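# Swap reels between scanner glass and stacks

## Task

Take the reel currently lying on the scanner's glass and set it on the pile of reels whose labels face down, keeping the same face up; then take the uppermost reel from the stack whose labels face up and lay it flat on the glass with its label facing down; finally release both grippers.

## Robot and tools

Robot: two arms, left_arm and right_arm, each ending in a two-finger parallel gripper with a wrist camera. Bases in the scene frame: left_arm at (+0.024, +0.278, 0) m, quat_wxyz (+0.997, 0, 0, +0.075); right_arm at (+0.003, -0.375, 0) m, quat_wxyz (+0.996, 0, 0, -0.085). The names are labels, not image sides.

Scene frame: origin on the tabletop midway between the arms, +z up, +x out across the table, left_arm on the +y side. Gripper frame: fingers point along its +z, and they close and open along its y. The reported end_effector_position is the point between the finger pads, roughly 1 cm short of the tips. Reported positions may be off, more so at long reach.

Row layout (used by execute_actions and move): one flat list of 14 numbers, each in [-1, 1], always covering both arms even if one stays still: left dx, dy, dz, rx, ry, rz, opening, then right dx, dy, dz, rx, ry, rz, opening. dx..rz are an offset, not a pose: a displacement of the target from the gripper's measured pose at the start of the action, expressed in that gripper's own axes. Scale: 1.0 = 0.6 m for dx/dy/dz and 180 degrees for the rotation; rx, ry, rz form one rotation vector. Opening is absolute: +1 fully open (0.094 m), -1 closed.

execute_actions(actions): a list of up to 15 actions; each action is a table of up to 15 rows, one row per 1/30 s control step. If fewer rows are given, the last row is repeated to fill 15 steps. All rows of an action are offsets from that action's start pose, not from the preceding row. The first action of a call starts from the pose last reported in the scene. An empty list just returns state and images. Per step the command is clipped to 70 mm and 16 degrees from the measured pose, so large offsets may need several actions; after an action the arm only continues up to its last clipped pose.

move(target, speed, blocking): target is one 14-number row (same layout, offsets from the pose in the latest result that showed one). Each gripper follows a straight line toward its target; both paths finish together, lasting 0.5 to 10 s (capped at 10 s, possibly short of target). speed is the top path speed in m/s, 0.002 to 0.5 (default 0.25); rotation rate limit is twice that in rad/s. Openings are sent when the move begins. Paths ignore obstacles and the other arm, and grippers can lag, drift or overshoot speed, especially near a straight elbow. With blocking=false the result comes after 0.5 s while motion continues; use wait(0) to poll, or stop, before sending any new rows or moves. The result adds a move: line with the ending (done, off_target, moving, held, fault) and limits (paced = the pose sent was clipped; held = a safety check blocked steps, after which the arm can surge faster), plus each gripper's remaining distance to its target. If only one arm is named, the other finished fine.

wait(seconds): 0 to 10; the scene runs with the last commands held; returns early if a running move ends. stop(): brakes a running move (needs stopping distance; fingers keep moving). zoom_image(camera, region): camera is cam_left_wrist or cam_right_wrist (each 504x504); region [x0, y0, x1, y1] in pixels from the top-left, at most 504 by 504. read_manual(section): only licence texts. finished_scene(scene): ends the current scene by its number; irreversible, so call it only once the reels are placed and released and stable.

Result lines: per-arm pose (position in m, quat_wxyz) in the scene frame; Hand target lines show where the controller is currently driving each gripper; grip_measured gives finger opening on the command scale (last Joint positions entry is the opening in metres; each gripper may read up to about 1 mm off). A pose unreachable line means the clearance check altered or blocked that arm's command. Joint torques are noisy and offset. MOTOR HOT appears at 75 °C; 90 °C halts that arm for 10 s; 100 °C makes it drop everything. FAULT lines mark stops.

Practical notes: arms usually settle a centimetre or more low, and repeated zero offsets let them sag; in each reply's first call send the offset back to the desired pose, zeros afterward, raising the aim if still low. To hold a reel, command an opening about 0.03 below grip_measured (less for a lighter hold); the pads push about 50 to 62 N each. Joint limits (rad): waist -2.618 to 3.054, shoulder 0 to 3.142, elbow 0 to 3.142, wrist pitch and yaw -1.571 to 1.571, wrist roll -2.094 to 2.094. Occasional tugs on held parts or pushes on loose objects can happen.

Avoid: anything leaving the table (fails the task), dropping or slipping reels, fast contacts or targets set far beyond a contact point (both press harder), arms colliding or pushing each other, and long heavy holds that heat motors. Flip the label-up reel so its label faces down on the glass; keep the glass reel's orientation when stacking it.

Each tool is called after "Request:" in YAML: its name, and indented under it one key for each argument.

## Session

Request:
execute_actions:
  actions: []

Scene clock: 0.00 s.
left_arm: end_effector_position=(+0.4730, +0.3279, +0.3458) grip_measured=+1.000 end_effector_quat_wxyz=(+0.460, -0.223, +0.650, -0.562) | right_arm: end_effector_position=(+0.2796, -0.3546, +0.3392) grip_measured=+1.000 end_effector_quat_wxyz=(+0.453, -0.247, +0.726, -0.454)
Joint positions: left_arm=[ 0.295  1.549  1.094  0.556  0.997 -1.301  0.094] | right_arm=[ 0.85   0.871  0.945 -0.481  1.107 -0.747  0.094]
Joint velocities: left_arm=[-0.017 -0.027 -0.037  0.11   0.007 -0.095  0.   ] | right_arm=[ 0.007  0.007 -0.022 -0.051 -0.007 -0.007  0.   ]
Joint torques (N m, as the arm reports them, + toward a larger angle): no reading
Hand target (left_arm): +0.471, +0.327, +0.354; +0.469, -0.215, +0.649, -0.560
Hand target (right_arm): +0.278, -0.356, +0.342; +0.456, -0.241, +0.727, -0.454

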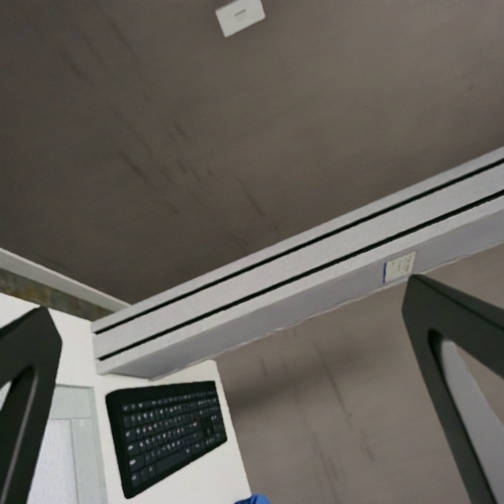

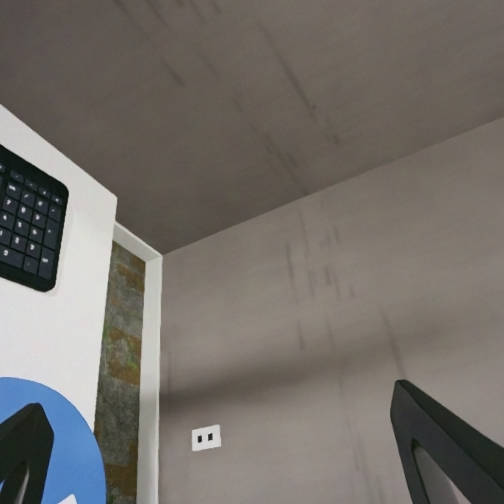

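Request:
move:
  target: [0.31,-0.123,-0.127,-0.406,0.332,0.161,1,0,0,0,-0.319,0.318,0.174,1]

Scene clock: 23.30 s.
left_arm: end_effector_position=(+0.3109, +0.1930, +0.3427) grip_measured=+1.000 end_effector_quat_wxyz=(+0.246, -0.007, +0.965, -0.090) | right_arm: end_effector_position=(+0.2786, -0.3535, +0.3366) grip_measured=+1.000 end_effector_quat_wxyz=(+0.265, -0.013, +0.964, +0.001)
Joint positions: left_arm=[-0.42   1.469  2.001 -1.573  0.037 -0.294  0.094] | right_arm=[ 0.27   1.366  1.883 -1.553  0.043  0.061  0.094]
Joint velocities: left_arm=[-0.012 -0.022 -0.027  0.095 -0.007  0.007  0.   ] | right_arm=[-0.002 -0.012 -0.002 -0.051 -0.081 -0.051  0.   ]
Joint torques (N m, as the arm reports them, + toward a larger angle): left_arm=[-0.6  -5.4   4.37  1.16 -0.14 -0.1 ] | right_arm=[-0.5  -2.24  8.85  0.9  -0.02  0.05]
Hand target (left_arm): +0.303, +0.195, +0.343; +0.245, -0.009, +0.966, -0.084
Hand target (right_arm): +0.280, -0.354, +0.338; +0.262, -0.008, +0.965, +0.006
Off the commanded pose (left_arm): 0.010 m, 30 deg; orientation clipped at the last step of the last action.
Off the commanded pose (right_arm): 0.003 m, 31 deg; orientation clipped at the last step of the last action.
joint sent to its limit (left arm) — the command would take joint 4 (wrist pitch) past its lower limit, so that joint was sent only as far as its limit.
joint sent to its limit (right arm) — the command would take joint 4 (wrist pitch) past its lower limit, so that joint was sent only as far as its limit.
move: off_target (left_arm, right_arm); limits=paced
camera_calibration (this result's frames):
cam_left_wrist: T_world_to_cam=[[-0.120992, -0.967886, 0.220357, 0.150901], [-0.986309, 0.142277, 0.0833785, 0.273109], [-0.112053, -0.207252, -0.971849, 0.507143], [0, 0, 0, 1]] pos_world=[0.344454, 0.212305, 0.436842]
cam_right_wrist: T_world_to_cam=[[-0.04324, -0.998046, 0.0451102, -0.367533], [-0.997711, 0.0407879, -0.0539299, 0.353205], [0.0519845, -0.0473389, -0.997525, 0.408323], [0, 0, 0, 1]] pos_world=[0.315278, -0.361892, 0.442941]

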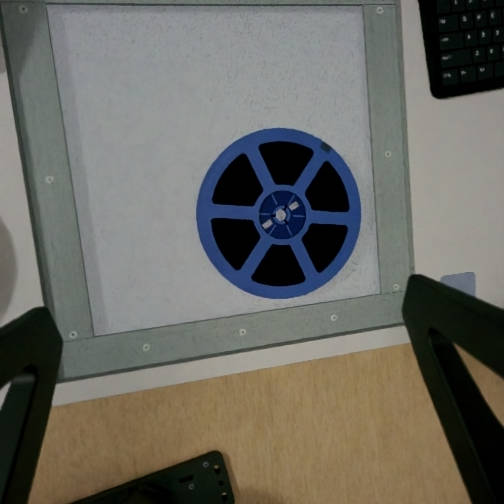

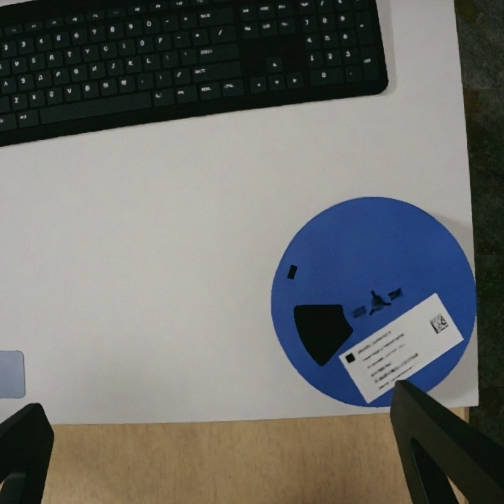

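Request:
move:
  target: [0,0.25,0.1,0,0,0,1,0.1,-0.15,0.1,0,-0.12,0,1]

Scene clock: 36.60 s.
left_arm: end_effector_position=(+0.3434, +0.3305, +0.2706) grip_measured=+1.000 end_effector_quat_wxyz=(+0.248, -0.013, +0.965, -0.087) | right_arm: end_effector_position=(+0.2629, -0.4470, +0.2542) grip_measured=+1.000 end_effector_quat_wxyz=(+0.430, -0.011, +0.903, +0.000)
Joint positions: left_arm=[ 0.179  1.456  1.654 -1.332  0.312  0.233  0.094] | right_arm=[-0.385  0.901  1.025 -0.891 -0.43  -0.393  0.094]
Joint velocities: left_arm=[ 0.022 -0.017  0.012 -0.022 -0.051 -0.051  0.   ] | right_arm=[ 0.012 -0.012  0.007  0.007 -0.037  0.051  0.   ]
Joint torques (N m, as the arm reports them, + toward a larger angle): left_arm=[ 0.44 -4.28  5.8   1.28  0.27  0.08] | right_arm=[-0.56 -3.07  6.49  1.38 -0.3  -0.02]
Hand target (left_arm): +0.346, +0.330, +0.268; +0.251, -0.008, +0.964, -0.093
Hand target (right_arm): +0.260, -0.445, +0.256; +0.439, -0.015, +0.898, -0.000
Off the commanded pose (left_arm): 0.006 m, 1 deg.
Off the commanded pose (right_arm): 0.004 m, 2 deg.
move: done
camera_calibration (this result's frames):
cam_left_wrist: T_world_to_cam=[[-0.109072, -0.970262, 0.216092, 0.301701], [-0.988227, 0.129305, 0.081777, 0.297051], [-0.107287, -0.204628, -0.972942, 0.467009], [0, 0, 0, 1]] pos_world=[0.376565, 0.349882, 0.364886]
cam_right_wrist: T_world_to_cam=[[-0.0589124, -0.998026, 0.0217397, -0.447749], [-0.917943, 0.045601, -0.394082, 0.404548], [0.392313, -0.0431721, -0.918818, 0.214857], [0, 0, 0, 1]] pos_world=[0.260683, -0.456037, 0.366574]

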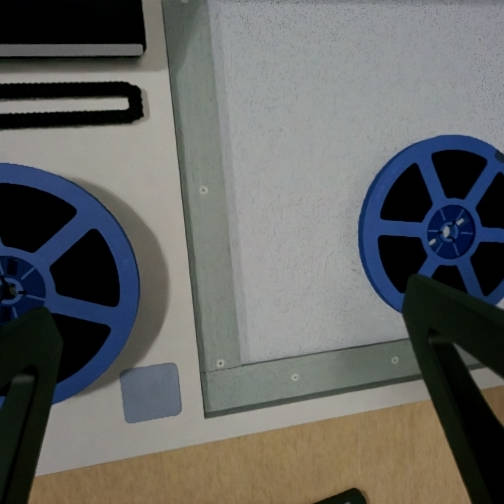

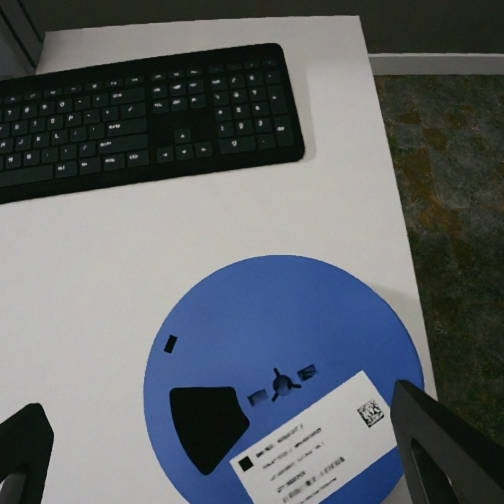

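Request:
move:
  target: [0,0,0,0,0,0,1,0.297,0.228,0.042,0.362,0.066,-0.342,1]

Scene clock: 72.60 s.
left_arm: end_effector_position=(+0.3434, +0.3304, +0.2706) grip_measured=+1.000 end_effector_quat_wxyz=(+0.248, -0.012, +0.965, -0.087) | right_arm: end_effector_position=(+0.1662, -0.3180, +0.0973) grip_measured=+1.000 end_effector_quat_wxyz=(+0.247, -0.292, +0.711, -0.590)
Joint positions: left_arm=[ 0.179  1.456  1.654 -1.332  0.313  0.234  0.094] | right_arm=[ 1.522  1.94   0.698 -1.567  0.979  1.298  0.094]
Joint velocities: left_arm=[-0.002 -0.012  0.012  0.022 -0.037 -0.007  0.   ] | right_arm=[-0.022  0.002 -0.002  0.051 -0.007  0.007  0.   ]
Joint torques (N m, as the arm reports them, + toward a larger angle): left_arm=[ 0.03 -4.62  6.88  1.12  0.11 -0.03] | right_arm=[ 0.55 -4.64  4.64 -1.39  0.1   0.13]
Hand target (left_arm): +0.343, +0.331, +0.271; +0.248, -0.013, +0.965, -0.086
Hand target (right_arm): +0.166, -0.312, +0.095; +0.252, -0.288, +0.714, -0.586
Off the commanded pose (left_arm): 0.000 m, 0 deg.
Off the commanded pose (right_arm): 0.005 m, 13 deg.
joint sent to its limit (right arm) — the command would take joint 4 (wrist pitch) past its lower limit, so that joint was sent only as far as its limit.
move: off_target (right_arm)
camera_calibration (this result's frames):
cam_left_wrist: T_world_to_cam=[[-0.109918, -0.97018, 0.216028, 0.301917], [-0.98814, 0.130111, 0.0815505, 0.296835], [-0.107226, -0.204502, -0.972976, 0.466962], [0, 0, 0, 1]] pos_world=[0.376571, 0.349787, 0.364913]
cam_right_wrist: T_world_to_cam=[[0.0477261, -0.113056, 0.992442, -0.152028], [-0.955563, -0.294527, 0.012401, 0.106637], [0.290899, -0.948932, -0.122089, -0.234478], [0, 0, 0, 1]] pos_world=[0.177363, -0.208284, 0.12093]

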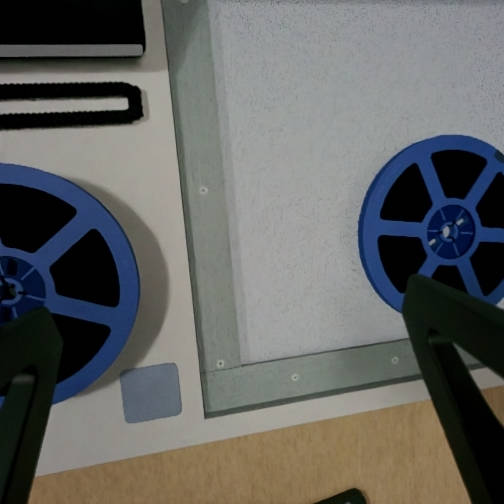

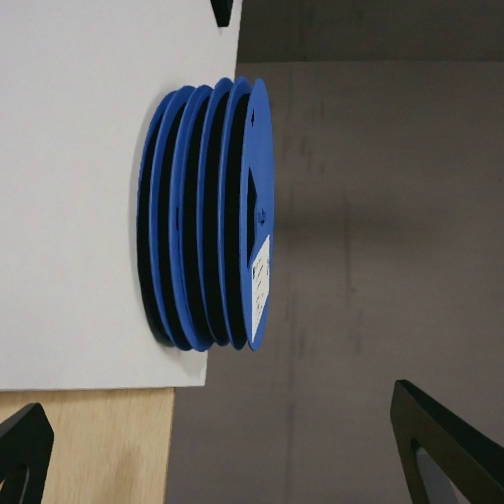

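Request:
zoom_image:
  camera: "cam_right_wrist"
  region: [120,60,300,360]

Region (120, 60, 300, 360) of cam_right_wrist's 504x504 image, scaled by 1.680, with more detail than that image has; it fills the left 302 columns of this view, and the rest is white.

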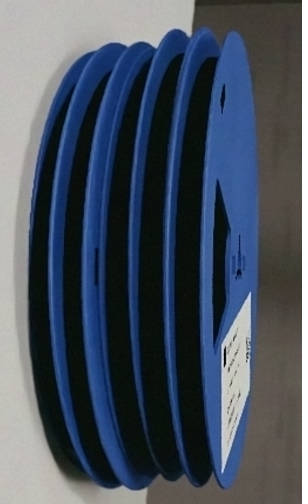

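Request:
move:
  target: [0,0,0,0,0,0,1,0.027,0.005,0.111,0.055,0,0,-0.7]

Scene clock: 103.80 s.
left_arm: end_effector_position=(+0.3434, +0.3304, +0.2706) grip_measured=+1.000 end_effector_quat_wxyz=(+0.248, -0.012, +0.965, -0.087) | right_arm: end_effector_position=(+0.2029, -0.3670, +0.0984) grip_measured=-0.699 end_effector_quat_wxyz=(+0.267, -0.276, +0.654, -0.652)
Joint positions: left_arm=[ 0.179  1.456  1.654 -1.332  0.313  0.234  0.094] | right_arm=[ 1.231  2.114  0.568 -1.569  1.298  1.535  0.014]
Joint velocities: left_arm=[-0.007  0.017  0.017  0.022  0.037 -0.007  0.   ] | right_arm=[-0.022 -0.012  0.002 -0.066  0.051  0.037  0.   ]
Joint torques (N m, as the arm reports them, + toward a larger angle): left_arm=[ 0.03 -4.62  6.89  1.12  0.12 -0.03] | right_arm=[-0.89 -1.34 -1.78 -0.62  0.07  0.13]
Hand target (left_arm): +0.343, +0.330, +0.271; +0.248, -0.012, +0.965, -0.087
Hand target (right_arm): +0.201, -0.376, +0.086; +0.272, -0.269, +0.657, -0.650
Off the commanded pose (left_arm): 0.000 m, 0 deg.
Off the commanded pose (right_arm): 0.018 m, 1 deg.
move: off_target (right_arm)
camera_calibration (this result's frames):
cam_left_wrist: T_world_to_cam=[[-0.109918, -0.97018, 0.216028, 0.301917], [-0.98814, 0.130111, 0.0815505, 0.296835], [-0.107226, -0.204502, -0.972976, 0.466962], [0, 0, 0, 1]] pos_world=[0.376571, 0.349787, 0.364913]
cam_right_wrist: T_world_to_cam=[[-0.0643893, 0.0235251, 0.997648, -0.0880897], [-0.952085, -0.300964, -0.0543517, 0.130741], [0.298978, -0.953345, 0.0417767, -0.31086], [0, 0, 0, 1]] pos_world=[0.211745, -0.254936, 0.107975]

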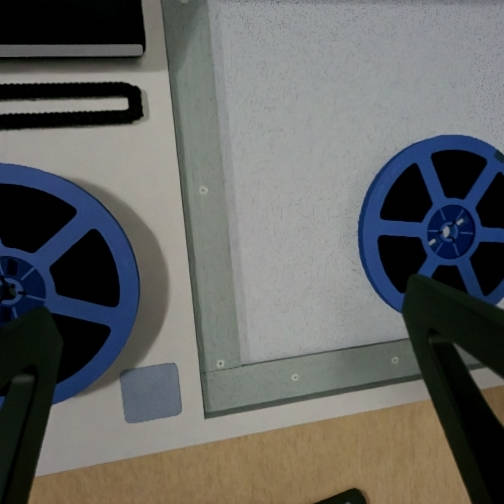

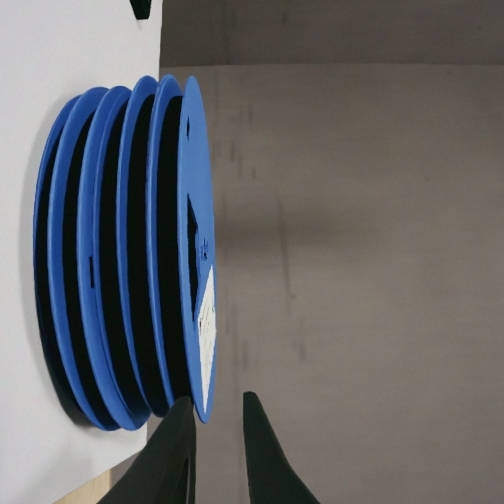

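Request:
move:
  target: [0,0,0,0,0,0,1,0.1,-0.5,-0.05,0,0,0,1]

Scene clock: 138.23 s.
left_arm: end_effector_position=(+0.3434, +0.3304, +0.2706) grip_measured=+1.000 end_effector_quat_wxyz=(+0.248, -0.012, +0.965, -0.087) | right_arm: end_effector_position=(+0.1437, -0.3851, +0.4032) grip_measured=+1.000 end_effector_quat_wxyz=(+0.253, -0.286, +0.641, -0.666)
Joint positions: left_arm=[ 0.179  1.456  1.654 -1.332  0.313  0.234  0.094] | right_arm=[-1.52   0.13   1.242 -1.089 -0.902 -1.61   0.094]
Joint velocities: left_arm=[ 0.012 -0.012 -0.007 -0.037  0.022 -0.066  0.   ] | right_arm=[-0.012  0.012 -0.022 -0.051 -0.037 -0.037  0.   ]
Joint torques (N m, as the arm reports them, + toward a larger angle): left_arm=[ 0.02 -4.62  6.9   1.12  0.12 -0.03] | right_arm=[-0.56  8.55  4.69  1.24 -0.09  0.12]
Hand target (left_arm): +0.343, +0.330, +0.271; +0.248, -0.012, +0.965, -0.087
Hand target (right_arm): +0.146, -0.381, +0.402; +0.260, -0.282, +0.646, -0.660
Off the commanded pose (left_arm): 0.000 m, 0 deg.
Off the commanded pose (right_arm): 0.005 m, 3 deg.
move: off_target (right_arm); limits=paced
camera_calibration (this result's frames):
cam_left_wrist: T_world_to_cam=[[-0.109918, -0.97018, 0.216028, 0.301917], [-0.98814, 0.130111, 0.0815505, 0.296835], [-0.107226, -0.204502, -0.972976, 0.466962], [0, 0, 0, 1]] pos_world=[0.376571, 0.349787, 0.364913]
cam_right_wrist: T_world_to_cam=[[-0.0469379, 0.071054, 0.996367, -0.379251], [-0.954294, -0.297928, -0.0237097, 0.0746737], [0.295161, -0.95194, 0.0817905, -0.338245], [0, 0, 0, 1]] pos_world=[0.153296, -0.272794, 0.40731]

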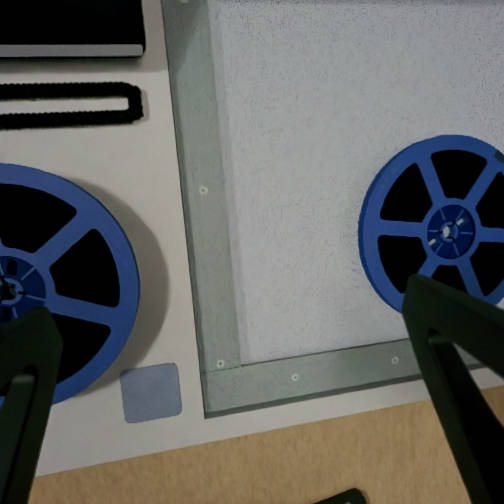

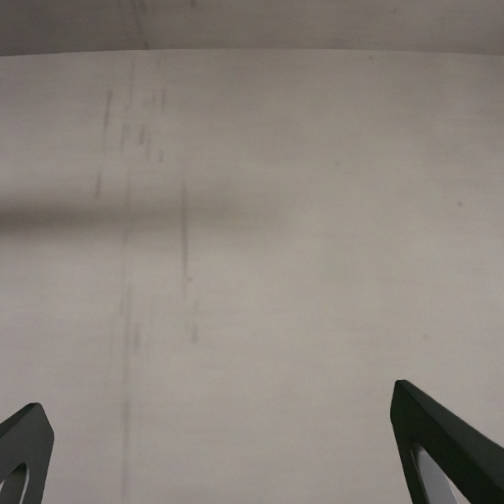

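Request:
move:
  target: [0.277,-0.358,0.208,0.082,0.17,0.495,-0.3,0,0,0,0,0,0,1]

Scene clock: 180.13 s.
left_arm: end_effector_position=(+0.2459, +0.0983, +0.1112) grip_measured=-0.298 end_effector_quat_wxyz=(-0.025, +0.698, +0.716, -0.007) | right_arm: end_effector_position=(+0.1441, -0.3848, +0.4033) grip_measured=+1.000 end_effector_quat_wxyz=(+0.254, -0.288, +0.640, -0.665)
Joint positions: left_arm=[-0.829  1.676  1.349 -1.296  0.008  0.866  0.033] | right_arm=[-1.52   0.13   1.242 -1.089 -0.905 -1.611  0.094]
Joint velocities: left_arm=[-0.017 -0.007  0.007  0.037 -0.022  0.051 -0.002] | right_arm=[-0.002 -0.012  0.002  0.037 -0.022  0.022  0.   ]
Joint torques (N m, as the arm reports them, + toward a larger angle): left_arm=[-0.28 -6.48  8.95  0.31 -0.1   0.1 ] | right_arm=[0.03 8.58 3.31 1.44 0.03 0.02]
Hand target (left_arm): +0.253, +0.093, +0.116; -0.010, +0.704, +0.710, -0.000
Hand target (right_arm): +0.144, -0.385, +0.403; +0.253, -0.287, +0.641, -0.666
Off the commanded pose (left_arm): 0.016 m, 3 deg.
Off the commanded pose (right_arm): 0.000 m, 0 deg.
move: off_target (left_arm)
camera_calibration (this result's frames):
cam_left_wrist: T_world_to_cam=[[-0.991191, 0.0296984, 0.129064, 0.228509], [0.100118, 0.805967, 0.583433, -0.14613], [-0.0866941, 0.591215, -0.801841, 0.151621], [0, 0, 0, 1]] pos_world=[0.254271, 0.021349, 0.17734]
cam_right_wrist: T_world_to_cam=[[-0.0462153, 0.0721066, 0.996326, -0.379002], [-0.953521, -0.300486, -0.0224829, 0.0735068], [0.297761, -0.951057, 0.0826422, -0.338406], [0, 0, 0, 1]] pos_world=[0.153338, -0.272427, 0.407229]

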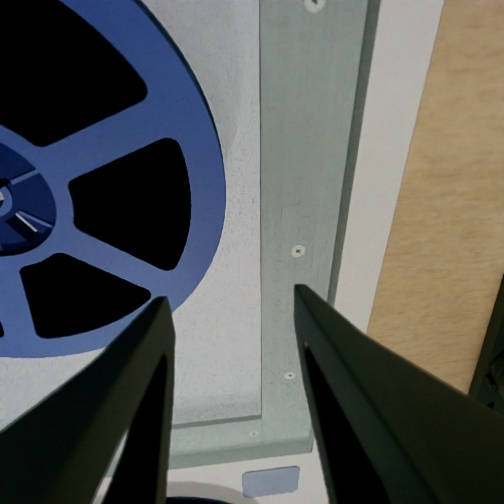

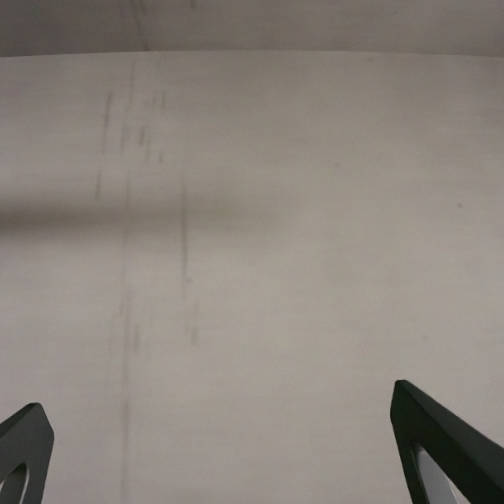

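Request:
move:
  target: [-0.013,0.022,0.09,0,0,0,-0.3,0,0,0,0,0,0,1]
  speed: 0.08

Scene clock: 190.00 s.
left_arm: end_effector_position=(+0.2561, +0.0903, +0.0601) grip_measured=-0.298 end_effector_quat_wxyz=(-0.026, +0.699, +0.715, -0.006) | right_arm: end_effector_position=(+0.1441, -0.3848, +0.4033) grip_measured=+1.000 end_effector_quat_wxyz=(+0.253, -0.288, +0.640, -0.666)
Joint positions: left_arm=[-0.829  1.761  1.241 -1.104  0.007  0.869  0.033] | right_arm=[-1.52   0.13   1.242 -1.089 -0.905 -1.612  0.094]
Joint velocities: left_arm=[ 0.002  0.017 -0.017  0.081 -0.066  0.007 -0.001] | right_arm=[-0.017 -0.002 -0.002  0.007  0.007 -0.007  0.   ]
Joint torques (N m, as the arm reports them, + toward a larger angle): left_arm=[ 0.7  -6.95  5.31  0.31 -0.03  0.05] | right_arm=[0.06 8.54 3.31 1.44 0.   0.03]
Hand target (left_arm): +0.258, +0.092, +0.057; -0.026, +0.698, +0.716, -0.007
Hand target (right_arm): +0.144, -0.385, +0.403; +0.254, -0.288, +0.640, -0.665
Off the commanded pose (left_arm): 0.004 m, 0 deg.
Off the commanded pose (right_arm): 0.000 m, 0 deg.
move: done
camera_calibration (this result's frames):
cam_left_wrist: T_world_to_cam=[[-0.991067, 0.0321596, 0.129427, 0.245228], [0.102507, 0.804508, 0.58503, -0.111544], [-0.0853108, 0.593071, -0.800618, 0.11564], [0, 0, 0, 1]] pos_world=[0.264337, 0.0132689, 0.126101]
cam_right_wrist: T_world_to_cam=[[-0.0454089, 0.0729144, 0.996304, -0.378798], [-0.953544, -0.300488, -0.0214688, 0.0731004], [0.297812, -0.950994, 0.0831719, -0.338603], [0, 0, 0, 1]] pos_world=[0.153343, -0.272424, 0.40713]

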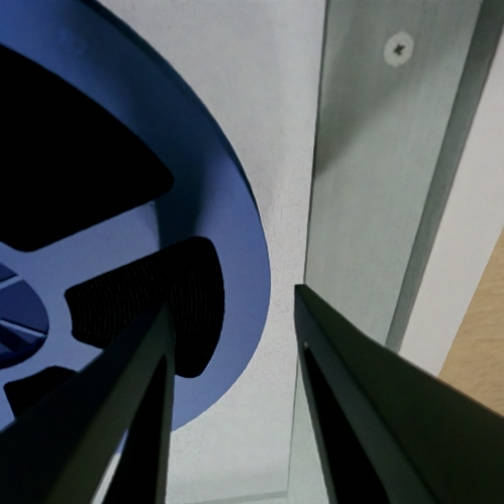

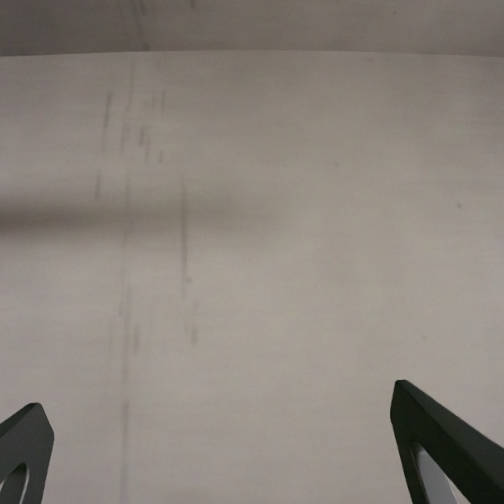

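Descend until contact.

Request:
move:
  target: [0,0.004,0.032,0,0,0,-0.3,0,0,0,0,0,0,1]
  speed: 0.03

Scene clock: 193.80 s.
left_arm: end_effector_position=(+0.2571, +0.0896, +0.0505) grip_measured=-0.298 end_effector_quat_wxyz=(-0.025, +0.699, +0.715, -0.006) | right_arm: end_effector_position=(+0.1441, -0.3848, +0.4033) grip_measured=+1.000 end_effector_quat_wxyz=(+0.253, -0.288, +0.640, -0.666)
Joint positions: left_arm=[-0.829  1.773  1.216 -1.064  0.007  0.869  0.033] | right_arm=[-1.52   0.13   1.242 -1.088 -0.905 -1.613  0.094]
Joint velocities: left_arm=[-0.002 -0.007 -0.007  0.037  0.081 -0.022  0.001] | right_arm=[ 0.012 -0.007  0.007 -0.022 -0.081  0.022  0.   ]
Joint torques (N m, as the arm reports them, + toward a larger angle): left_arm=[ 0.42 -6.19  4.09  0.55 -0.04  0.03] | right_arm=[0.05 8.56 3.28 1.43 0.   0.04]
Hand target (left_arm): +0.258, +0.091, +0.041; -0.027, +0.699, +0.715, -0.006
Hand target (right_arm): +0.144, -0.385, +0.403; +0.253, -0.288, +0.640, -0.666
Off the commanded pose (left_arm): 0.010 m, 0 deg.
Off the commanded pose (right_arm): 0.000 m, 0 deg.
move: done
camera_calibration (this result's frames):
cam_left_wrist: T_world_to_cam=[[-0.991372, 0.0324053, 0.127011, 0.247576], [0.101119, 0.805627, 0.583729, -0.105113], [-0.0834074, 0.591536, -0.801953, 0.108194], [0, 0, 0, 1]] pos_world=[0.265093, 0.0126587, 0.116679]
cam_right_wrist: T_world_to_cam=[[-0.0448262, 0.0738303, 0.996263, -0.378582], [-0.95356, -0.300497, -0.0206358, 0.0727654], [0.29785, -0.950921, 0.0838718, -0.338866], [0, 0, 0, 1]] pos_world=[0.153347, -0.272419, 0.40709]

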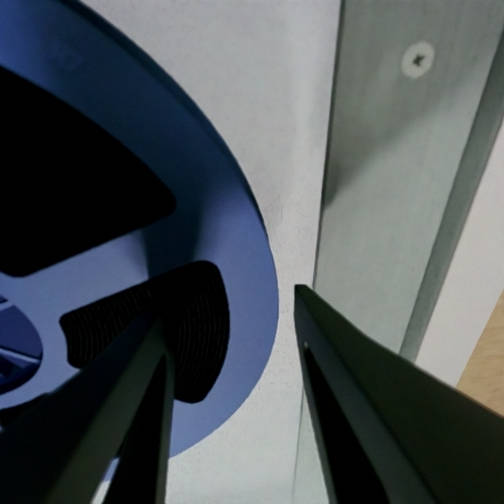

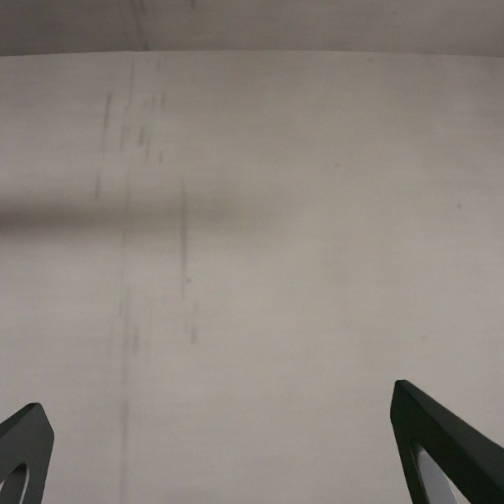

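Request:
execute_actions:
  actions:
    - [[0,0,0.005,0,0,0,-0.55,0,0,0,0,0,0,1]]
    - [[0,0,0.005,0,0,0,-0.85,0,0,0,0,0,0,1]]
    - [[0,0,0.005,0,0,0,-0.85,0,0,0,0,0,0,1]]

Scene clock: 198.93 s.
left_arm: end_effector_position=(+0.2571, +0.0893, +0.0505) grip_measured=-0.779 end_effector_quat_wxyz=(-0.024, +0.698, +0.715, -0.006) | right_arm: end_effector_position=(+0.1441, -0.3848, +0.4035) grip_measured=+1.000 end_effector_quat_wxyz=(+0.252, -0.290, +0.639, -0.666)
Joint positions: left_arm=[-0.829  1.773  1.216 -1.063  0.008  0.869  0.01 ] | right_arm=[-1.52   0.13   1.242 -1.088 -0.905 -1.616  0.094]
Joint velocities: left_arm=[-0.002 -0.002 -0.012  0.051 -0.037 -0.022  0.001] | right_arm=[ 0.007 -0.002  0.007  0.051  0.007  0.022  0.   ]
Joint torques (N m, as the arm reports them, + toward a larger angle): left_arm=[ 0.04 -6.99  5.54  0.31 -0.04 -0.03] | right_arm=[0.03 8.58 3.3  1.44 0.01 0.02]
Hand target (left_arm): +0.257, +0.089, +0.048; -0.024, +0.698, +0.715, -0.006
Hand target (right_arm): +0.144, -0.385, +0.403; +0.252, -0.289, +0.639, -0.666
Off the commanded pose (left_arm): 0.003 m, 0 deg.
Off the commanded pose (right_arm): 0.000 m, 0 deg.
camera_calibration (this result's frames):
cam_left_wrist: T_world_to_cam=[[-0.991372, 0.0321426, 0.12708, 0.247626], [0.100832, 0.80646, 0.582628, -0.104832], [-0.0837578, 0.590415, -0.802742, 0.108583], [0, 0, 0, 1]] pos_world=[0.265154, 0.012474, 0.116774]
cam_right_wrist: T_world_to_cam=[[-0.0425858, 0.076739, 0.996141, -0.377874], [-0.953616, -0.300509, -0.0176177, 0.0715551], [0.297998, -0.950687, 0.085977, -0.339656], [0, 0, 0, 1]] pos_world=[0.153361, -0.272405, 0.406879]

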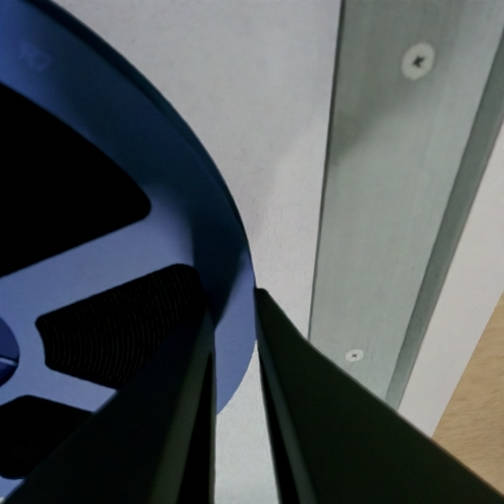

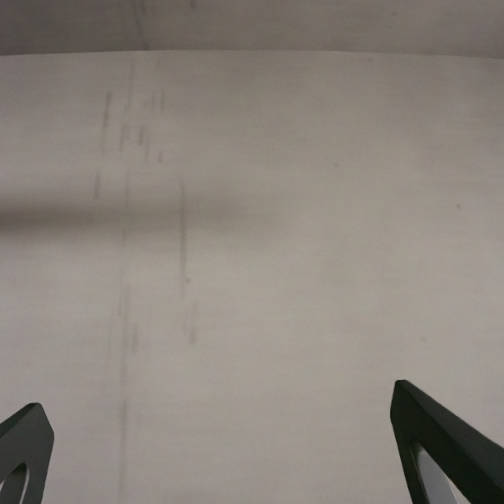

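Gripped at 10 mm. Lift slowly.

Request:
move:
  target: [0,0,-0.12,0,0,0,-0.85,0,0,0,0,0,0,1]
  speed: 0.04

Scene clock: 204.53 s.
left_arm: end_effector_position=(+0.2543, +0.0916, +0.1054) grip_measured=-0.779 end_effector_quat_wxyz=(-0.050, +0.698, +0.715, -0.009) | right_arm: end_effector_position=(+0.1441, -0.3848, +0.4035) grip_measured=+1.000 end_effector_quat_wxyz=(+0.252, -0.290, +0.639, -0.667)
Joint positions: left_arm=[-0.829  1.766  1.426 -1.333  0.008  0.869  0.01 ] | right_arm=[-1.52   0.13   1.242 -1.088 -0.905 -1.616  0.094]
Joint velocities: left_arm=[-0.002 -0.012 -0.007 -0.007 -0.081 -0.007 -0.   ] | right_arm=[-0.012 -0.002 -0.002 -0.007  0.037  0.022  0.   ]
Joint torques (N m, as the arm reports them, + toward a larger angle): left_arm=[-0.12 -9.81  9.84  0.   -0.03 -0.05] | right_arm=[ 0.04  8.58  3.3   1.43 -0.01  0.03]
Hand target (left_arm): +0.258, +0.088, +0.122; -0.024, +0.698, +0.715, -0.006
Hand target (right_arm): +0.144, -0.385, +0.403; +0.252, -0.289, +0.639, -0.666
Off the commanded pose (left_arm): 0.018 m, 3 deg.
Off the commanded pose (right_arm): 0.000 m, 0 deg.
move: off_target (left_arm)
camera_calibration (this result's frames):
cam_left_wrist: T_world_to_cam=[[-0.985363, 0.0272964, 0.168271, 0.232358], [0.124977, 0.786986, 0.60418, -0.145018], [-0.115935, 0.616366, -0.778878, 0.154407], [0, 0, 0, 1]] pos_world=[0.264982, 0.012613, 0.168782]
cam_right_wrist: T_world_to_cam=[[-0.0420481, 0.0772775, 0.996123, -0.377737], [-0.953629, -0.300508, -0.0169416, 0.0712848], [0.298033, -0.950644, 0.0863298, -0.339786], [0, 0, 0, 1]] pos_world=[0.153364, -0.272404, 0.406813]

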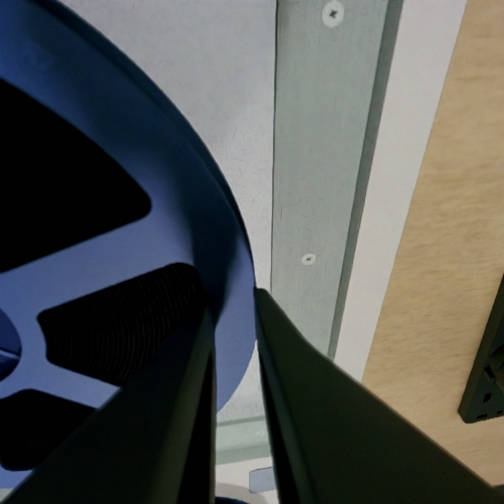

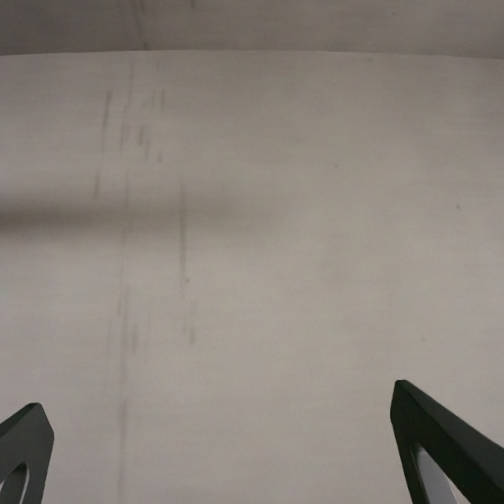

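Request:
move:
  target: [0,0,-0.1,0,0,0,-0.85,0,0,0,0,0,0,1]
  speed: 0.08

Request:
move:
  target: [0.48,0.143,-0.03,0,0,-0.5,-0.85,0,0,0,0,0,0,1]
  speed: 0.1

Scene clock: 216.20 s.
left_arm: end_effector_position=(+0.2554, +0.0906, +0.1574) grip_measured=-0.779 end_effector_quat_wxyz=(-0.060, +0.697, +0.714, -0.010) | right_arm: end_effector_position=(+0.1441, -0.3848, +0.4035) grip_measured=+1.000 end_effector_quat_wxyz=(+0.251, -0.290, +0.639, -0.667)
Joint positions: left_arm=[-0.829  1.791  1.661 -1.562  0.008  0.869  0.01 ] | right_arm=[-1.52   0.13   1.242 -1.087 -0.905 -1.618  0.094]
Joint velocities: left_arm=[ 0.002 -0.017 -0.012 -0.037 -0.066 -0.022 -0.   ] | right_arm=[-0.007  0.002 -0.012 -0.066  0.007  0.022  0.   ]
Joint torques (N m, as the arm reports them, + toward a larger angle): left_arm=[-0.09 -7.45  9.76 -0.08 -0.03 -0.04] | right_arm=[0.05 8.6  3.32 1.43 0.   0.04]
Hand target (left_arm): +0.258, +0.088, +0.165; -0.050, +0.698, +0.715, -0.009
Hand target (right_arm): +0.144, -0.385, +0.403; +0.251, -0.290, +0.639, -0.667
Off the commanded pose (left_arm): 0.009 m, 1 deg.
Off the commanded pose (right_arm): 0.000 m, 0 deg.
move: done
camera_calibration (this result's frames):
cam_left_wrist: T_world_to_cam=[[-0.982754, 0.025192, 0.183196, 0.221968], [0.134003, 0.779707, 0.611638, -0.178649], [-0.127431, 0.625638, -0.769635, 0.196261], [0, 0, 0, 1]] pos_world=[0.267089, 0.0109134, 0.219654]
cam_right_wrist: T_world_to_cam=[[-0.0411967, 0.0784624, 0.996066, -0.377449], [-0.953648, -0.30051, -0.0157705, 0.0708158], [0.298091, -0.950546, 0.0872056, -0.340115], [0, 0, 0, 1]] pos_world=[0.153369, -0.272398, 0.406741]

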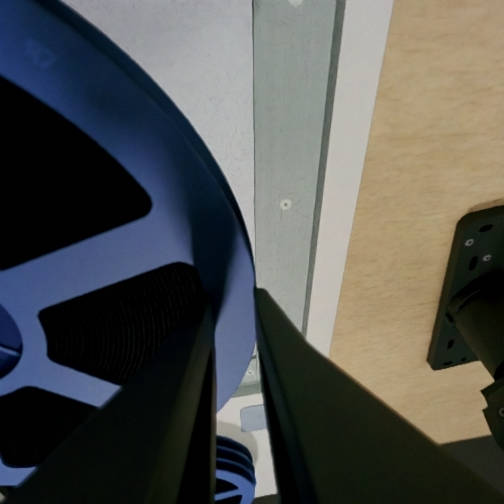

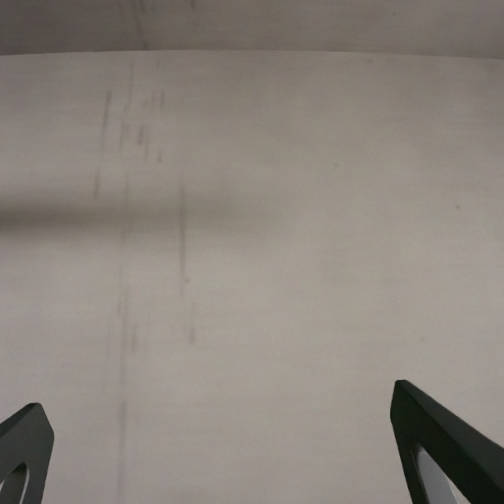

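Scene clock: 224.37 s.
left_arm: end_effector_position=(+0.3386, +0.3680, +0.1815) grip_measured=-0.780 end_effector_quat_wxyz=(-0.017, +0.000, +1.000, +0.023) | right_arm: end_effector_position=(+0.1441, -0.3848, +0.4036) grip_measured=+1.000 end_effector_quat_wxyz=(+0.251, -0.291, +0.639, -0.667)
Joint positions: left_arm=[ 0.096  1.827  1.809 -1.574 -0.053  0.246  0.01 ] | right_arm=[-1.52   0.13   1.242 -1.087 -0.905 -1.619  0.094]
Joint velocities: left_arm=[-0.007  0.002 -0.002  0.037  0.022 -0.007  0.   ] | right_arm=[-0.007 -0.012 -0.012  0.022 -0.007 -0.037  0.   ]
Joint torques (N m, as the arm reports them, + toward a larger angle): left_arm=[ 0.57 -7.91  9.93  0.14 -0.31 -0.17] | right_arm=[0.04 8.58 3.3  1.43 0.   0.02]
Hand target (left_arm): +0.340, +0.376, +0.190; -0.009, -0.010, +0.999, +0.038
Hand target (right_arm): +0.144, -0.385, +0.404; +0.251, -0.290, +0.639, -0.667
Off the commanded pose (left_arm): 0.013 m, 4 deg.
Off the commanded pose (right_arm): 0.000 m, 0 deg.
joint sent to its limit (left arm) — the command would take joint 4 (wrist pitch) past its lower limit, so that joint was sent only as far as its limit.
move: off_target (left_arm)
camera_calibration (this result's frames):
cam_left_wrist: T_world_to_cam=[[-0.0565306, -0.99764, 0.0389745, 0.381278], [-0.799425, 0.0686153, 0.596835, 0.159665], [-0.5981, 0.00258227, -0.801417, 0.446342], [0, 0, 0, 1]] pos_world=[0.416152, 0.36827, 0.247552]
cam_right_wrist: T_world_to_cam=[[-0.0403453, 0.0796473, 0.996006, -0.377161], [-0.953666, -0.300512, -0.0145994, 0.0703471], [0.298149, -0.950447, 0.0880812, -0.340443], [0, 0, 0, 1]] pos_world=[0.153374, -0.272393, 0.406668]

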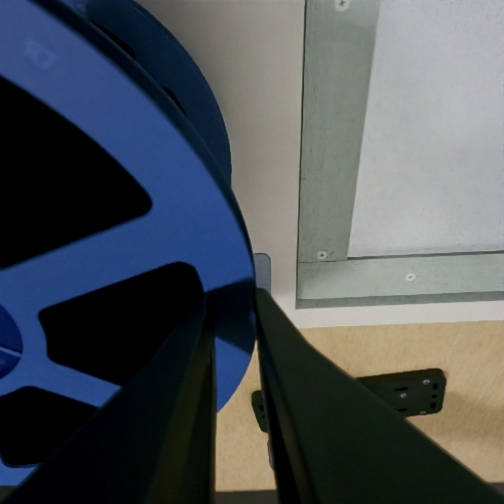

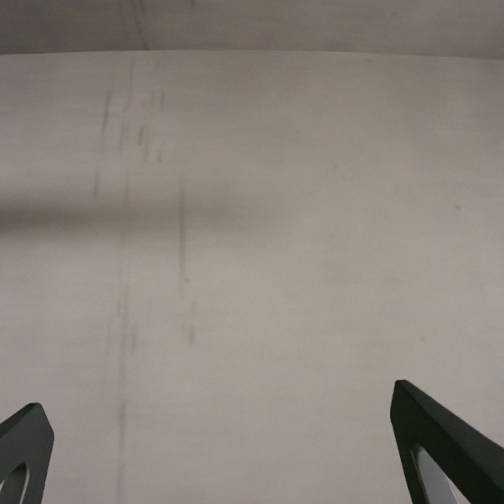

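Request:
move:
  target: [0.006,0.02,0.11,0,0,0,-0.85,0,0,0,0,0,0,1]
  speed: 0.05

Scene clock: 230.87 s.
left_arm: end_effector_position=(+0.3323, +0.3800, +0.1108) grip_measured=-0.780 end_effector_quat_wxyz=(-0.033, +0.001, +0.999, +0.016) | right_arm: end_effector_position=(+0.1441, -0.3848, +0.4037) grip_measured=+1.000 end_effector_quat_wxyz=(+0.250, -0.291, +0.638, -0.667)
Joint positions: left_arm=[ 0.138  1.827  1.525 -1.324 -0.048  0.289  0.01 ] | right_arm=[-1.52   0.13   1.242 -1.086 -0.905 -1.619  0.094]
Joint velocities: left_arm=[-0.012 -0.012 -0.007  0.081 -0.081  0.022 -0.001] | right_arm=[-0.027  0.007 -0.007 -0.066 -0.037 -0.051  0.   ]
Joint torques (N m, as the arm reports them, + toward a larger angle): left_arm=[ 0.65 -9.95  5.89  0.38 -0.11  0.08] | right_arm=[0.06 8.57 3.29 1.43 0.   0.03]
Hand target (left_arm): +0.334, +0.384, +0.117; -0.016, +0.000, +1.000, +0.023
Hand target (right_arm): +0.144, -0.385, +0.404; +0.251, -0.291, +0.639, -0.667
Off the commanded pose (left_arm): 0.006 m, 2 deg.
Off the commanded pose (right_arm): 0.000 m, 0 deg.
move: done
camera_calibration (this result's frames):
cam_left_wrist: T_world_to_cam=[[-0.0547548, -0.996946, 0.0556869, 0.392888], [-0.779614, 0.0775306, 0.621443, 0.183328], [-0.623862, -0.00938735, -0.781478, 0.396745], [0, 0, 0, 1]] pos_world=[0.411952, 0.381199, 0.17424]
cam_right_wrist: T_world_to_cam=[[-0.0397627, 0.0805629, 0.995956, -0.376941], [-0.953678, -0.300513, -0.0137663, 0.0700136], [0.298189, -0.950369, 0.0887803, -0.340706], [0, 0, 0, 1]] pos_world=[0.153377, -0.272389, 0.406628]

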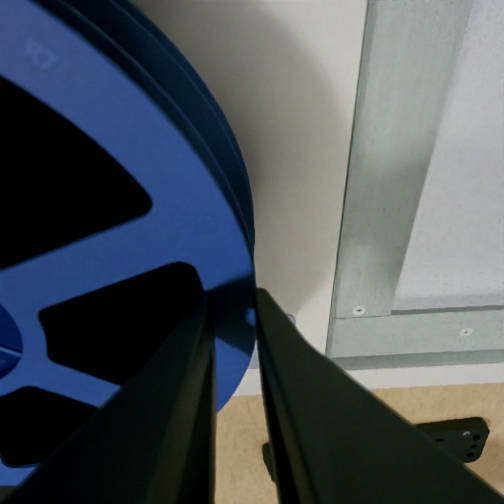

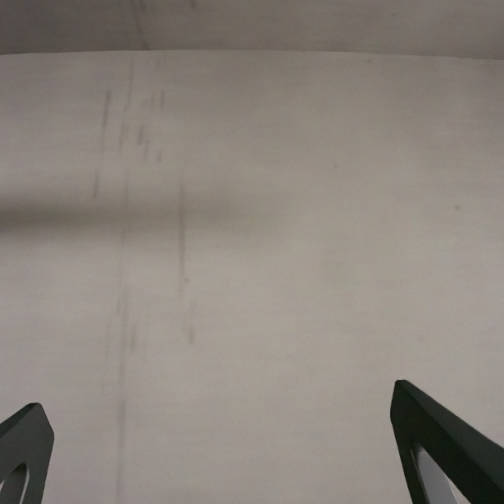

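Request:
execute_actions:
  actions:
    - [[0,0,0.004,0,0,0,-0.85,0,0,0,0,0,0,1]]
    - [[0,0,0,0,0,0,-0.5,0,0,0,0,0,0,1]]
    - [[0,0,-0.05,0,0,0,-0.5,0,0,0,0,0,0,1]]
    - [[0,0,-0.11,0,0,0,-0.5,0,0,0,0,0,0,1]]
    - [[0,0,-0.11,0,-0.08,0,-0.5,0,0,0,0,0,0,1]]
    - [[0,0,-0.05,0,-0.03,0,-0.5,0,0,0,0,0,0,1]]

Scene clock: 241.17 s.
left_arm: end_effector_position=(+0.3266, +0.3731, +0.2724) grip_measured=-0.502 end_effector_quat_wxyz=(+0.154, +0.003, +0.988, +0.029) | right_arm: end_effector_position=(+0.1441, -0.3848, +0.4039) grip_measured=+1.000 end_effector_quat_wxyz=(+0.248, -0.293, +0.637, -0.668)
Joint positions: left_arm=[ 0.174  1.582  1.865 -1.542  0.043  0.324  0.023] | right_arm=[-1.52   0.13   1.242 -1.085 -0.905 -1.625  0.094]
Joint velocities: left_arm=[-0.012 -0.002  0.007 -0.007 -0.022  0.022 -0.001] | right_arm=[-0.007 -0.002 -0.002  0.051  0.051 -0.022  0.   ]
Joint torques (N m, as the arm reports them, + toward a larger angle): left_arm=[ 0.66 -6.41  9.63  0.83  0.1   0.05] | right_arm=[ 0.03  8.58  3.31  1.44 -0.01  0.03]
Hand target (left_arm): +0.326, +0.373, +0.285; +0.173, +0.005, +0.984, +0.030
Hand target (right_arm): +0.144, -0.385, +0.404; +0.249, -0.293, +0.637, -0.668
Off the commanded pose (left_arm): 0.013 m, 2 deg.
Off the commanded pose (right_arm): 0.000 m, 0 deg.
camera_calibration (this result's frames):
cam_left_wrist: T_world_to_cam=[[-0.0773093, -0.997004, 0.00237684, 0.398675], [-0.952687, 0.0745753, 0.294664, 0.225627], [-0.293959, 0.0205159, -0.955598, 0.447978], [0, 0, 0, 1]] pos_world=[0.37746, 0.371464, 0.360655]
cam_right_wrist: T_world_to_cam=[[-0.0355961, 0.0857315, 0.995682, -0.375648], [-0.953752, -0.300482, -0.00822456, 0.067803], [0.298479, -0.949927, 0.0924626, -0.342078], [0, 0, 0, 1]] pos_world=[0.153399, -0.272371, 0.406213]

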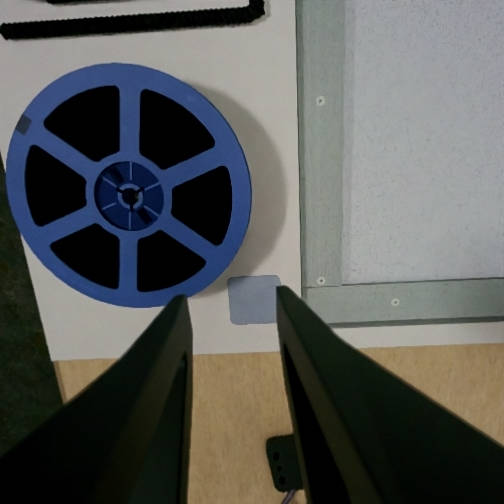

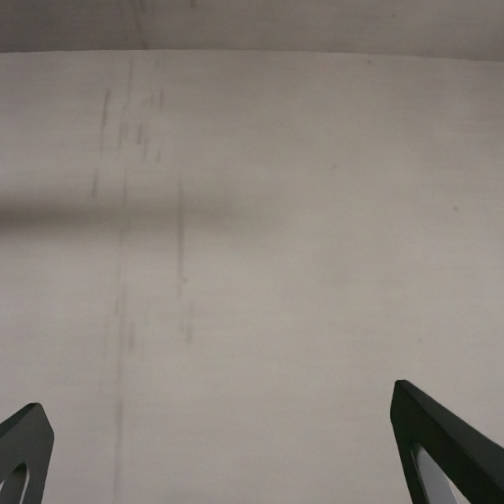

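Request:
move:
  target: [0,0,0,0,0,0,-0.3,-0.12,0.385,0.153,-0.511,0.059,0.096,-0.3]

Scene clock: 267.37 s.
left_arm: end_effector_position=(+0.3267, +0.3729, +0.2725) grip_measured=-0.302 end_effector_quat_wxyz=(+0.154, +0.003, +0.988, +0.029) | right_arm: end_effector_position=(+0.1762, -0.4058, +0.1734) grip_measured=-0.299 end_effector_quat_wxyz=(+0.532, -0.261, +0.721, -0.359)
Joint positions: left_arm=[ 0.174  1.582  1.865 -1.542  0.044  0.324  0.033] | right_arm=[-1.568  0.007  0.397 -1.545 -1.377 -2.089  0.033]
Joint velocities: left_arm=[ 0.002 -0.002  0.022 -0.051 -0.066 -0.081 -0.001] | right_arm=[-0.007  0.002 -0.002 -0.051  0.022  0.095  0.   ]
Joint torques (N m, as the arm reports them, + toward a larger angle): left_arm=[ 0.02 -5.41  6.42  0.91 -0.03 -0.03] | right_arm=[ 0.6   5.44  4.63  0.48 -0.6   0.02]
Hand target (left_arm): +0.327, +0.373, +0.272; +0.154, +0.003, +0.988, +0.029
Hand target (right_arm): +0.177, -0.402, +0.170; +0.547, -0.252, +0.721, -0.343
Off the commanded pose (left_arm): 0.000 m, 0 deg.
Off the commanded pose (right_arm): 0.075 m, 82 deg; position and orientation clipped at the last step of the last action.
joint sent to its limit (right arm) — the command would take joint 4 (wrist pitch) past its lower limit and joint 6 (wrist roll) past its lower limit, so those joints were sent only as far as their limits.
move: off_target (right_arm); limits=paced
camera_calibration (this result's frames):
cam_left_wrist: T_world_to_cam=[[-0.0780225, -0.996946, 0.00326447, 0.398456], [-0.952729, 0.0755256, 0.294285, 0.225461], [-0.293633, 0.0198507, -0.955712, 0.448181], [0, 0, 0, 1]] pos_world=[0.377492, 0.371314, 0.360682]
cam_right_wrist: T_world_to_cam=[[-0.0832677, -0.617756, 0.781949, -0.383234], [-0.704503, -0.518473, -0.484625, 0.0404362], [0.7048, -0.591239, -0.392038, -0.19241], [0, 0, 0, 1]] pos_world=[0.132187, -0.32954, 0.243833]

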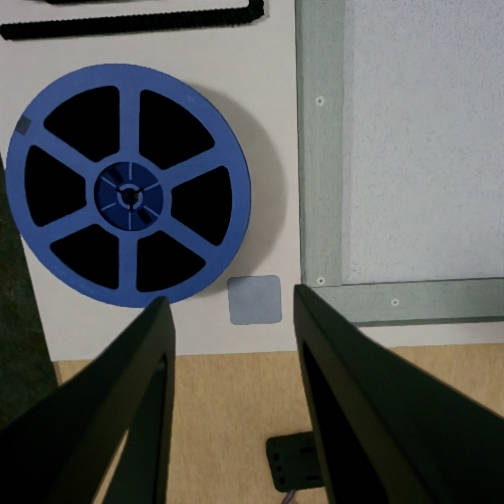

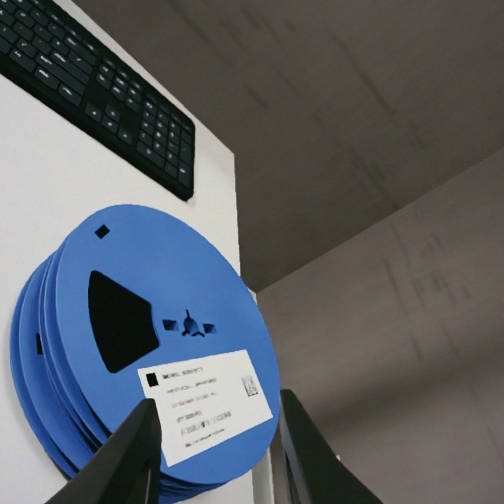

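Request:
move:
  target: [0,0,0,0,0,0,-0.3,-0.39,-0.185,0.445,-0.046,-0.089,0.29,-0.3]

Scene clock: 281.83 s.
left_arm: end_effector_position=(+0.3267, +0.3729, +0.2725) grip_measured=-0.302 end_effector_quat_wxyz=(+0.154, +0.003, +0.988, +0.029) | right_arm: end_effector_position=(+0.1824, -0.3652, +0.3025) grip_measured=-0.299 end_effector_quat_wxyz=(+0.700, +0.009, +0.714, -0.008)
Joint positions: left_arm=[ 0.174  1.582  1.865 -1.542  0.044  0.324  0.033] | right_arm=[-1.413  0.284  0.803 -1.54  -1.547 -1.02   0.033]
Joint velocities: left_arm=[-0.002  0.017 -0.007 -0.022  0.007  0.007 -0.   ] | right_arm=[-0.002  0.002  0.022  0.051 -0.007 -0.007 -0.   ]
Joint torques (N m, as the arm reports them, + toward a larger angle): left_arm=[ 0.03 -5.41  6.42  0.92 -0.02 -0.02] | right_arm=[ 0.48  7.01  8.37  0.78 -0.63  0.06]
Hand target (left_arm): +0.327, +0.373, +0.272; +0.154, +0.003, +0.988, +0.029
Hand target (right_arm): +0.182, -0.363, +0.313; +0.707, +0.001, +0.707, -0.002
Off the commanded pose (left_arm): 0.000 m, 0 deg.
Off the commanded pose (right_arm): 0.321 m, 2 deg; position clipped at the last step of the last action.
joint sent to its limit (right arm) — the command would take joint 5 (wrist yaw) past its lower limit, so that joint was sent only as far as its limit.
move: off_target (right_arm); limits=paced
camera_calibration (this result's frames):
cam_left_wrist: T_world_to_cam=[[-0.0780225, -0.996946, 0.00326447, 0.398456], [-0.952729, 0.0755256, 0.294285, 0.225461], [-0.293633, 0.0198507, -0.955712, 0.448181], [0, 0, 0, 1]] pos_world=[0.377492, 0.371314, 0.360682]
cam_right_wrist: T_world_to_cam=[[-0.0937031, -0.994786, -0.0402552, -0.345631], [-0.479285, 0.0805117, -0.873959, 0.423911], [0.872643, -0.0625989, -0.48433, 0.0682768], [0, 0, 0, 1]] pos_world=[0.111206, -0.373685, 0.389636]

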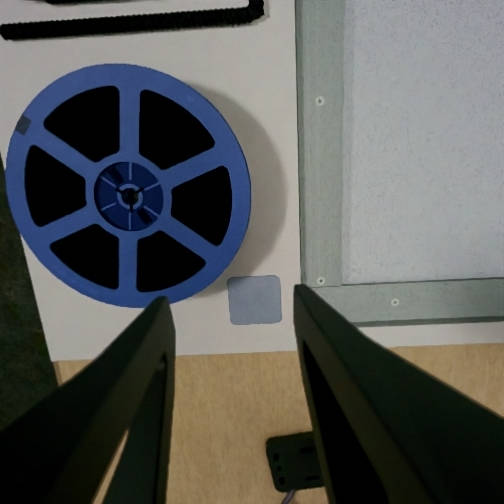

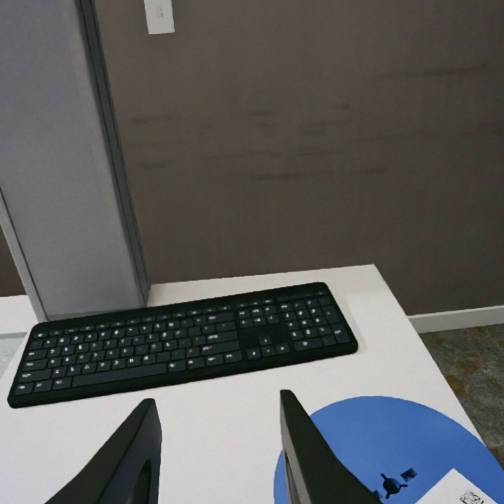

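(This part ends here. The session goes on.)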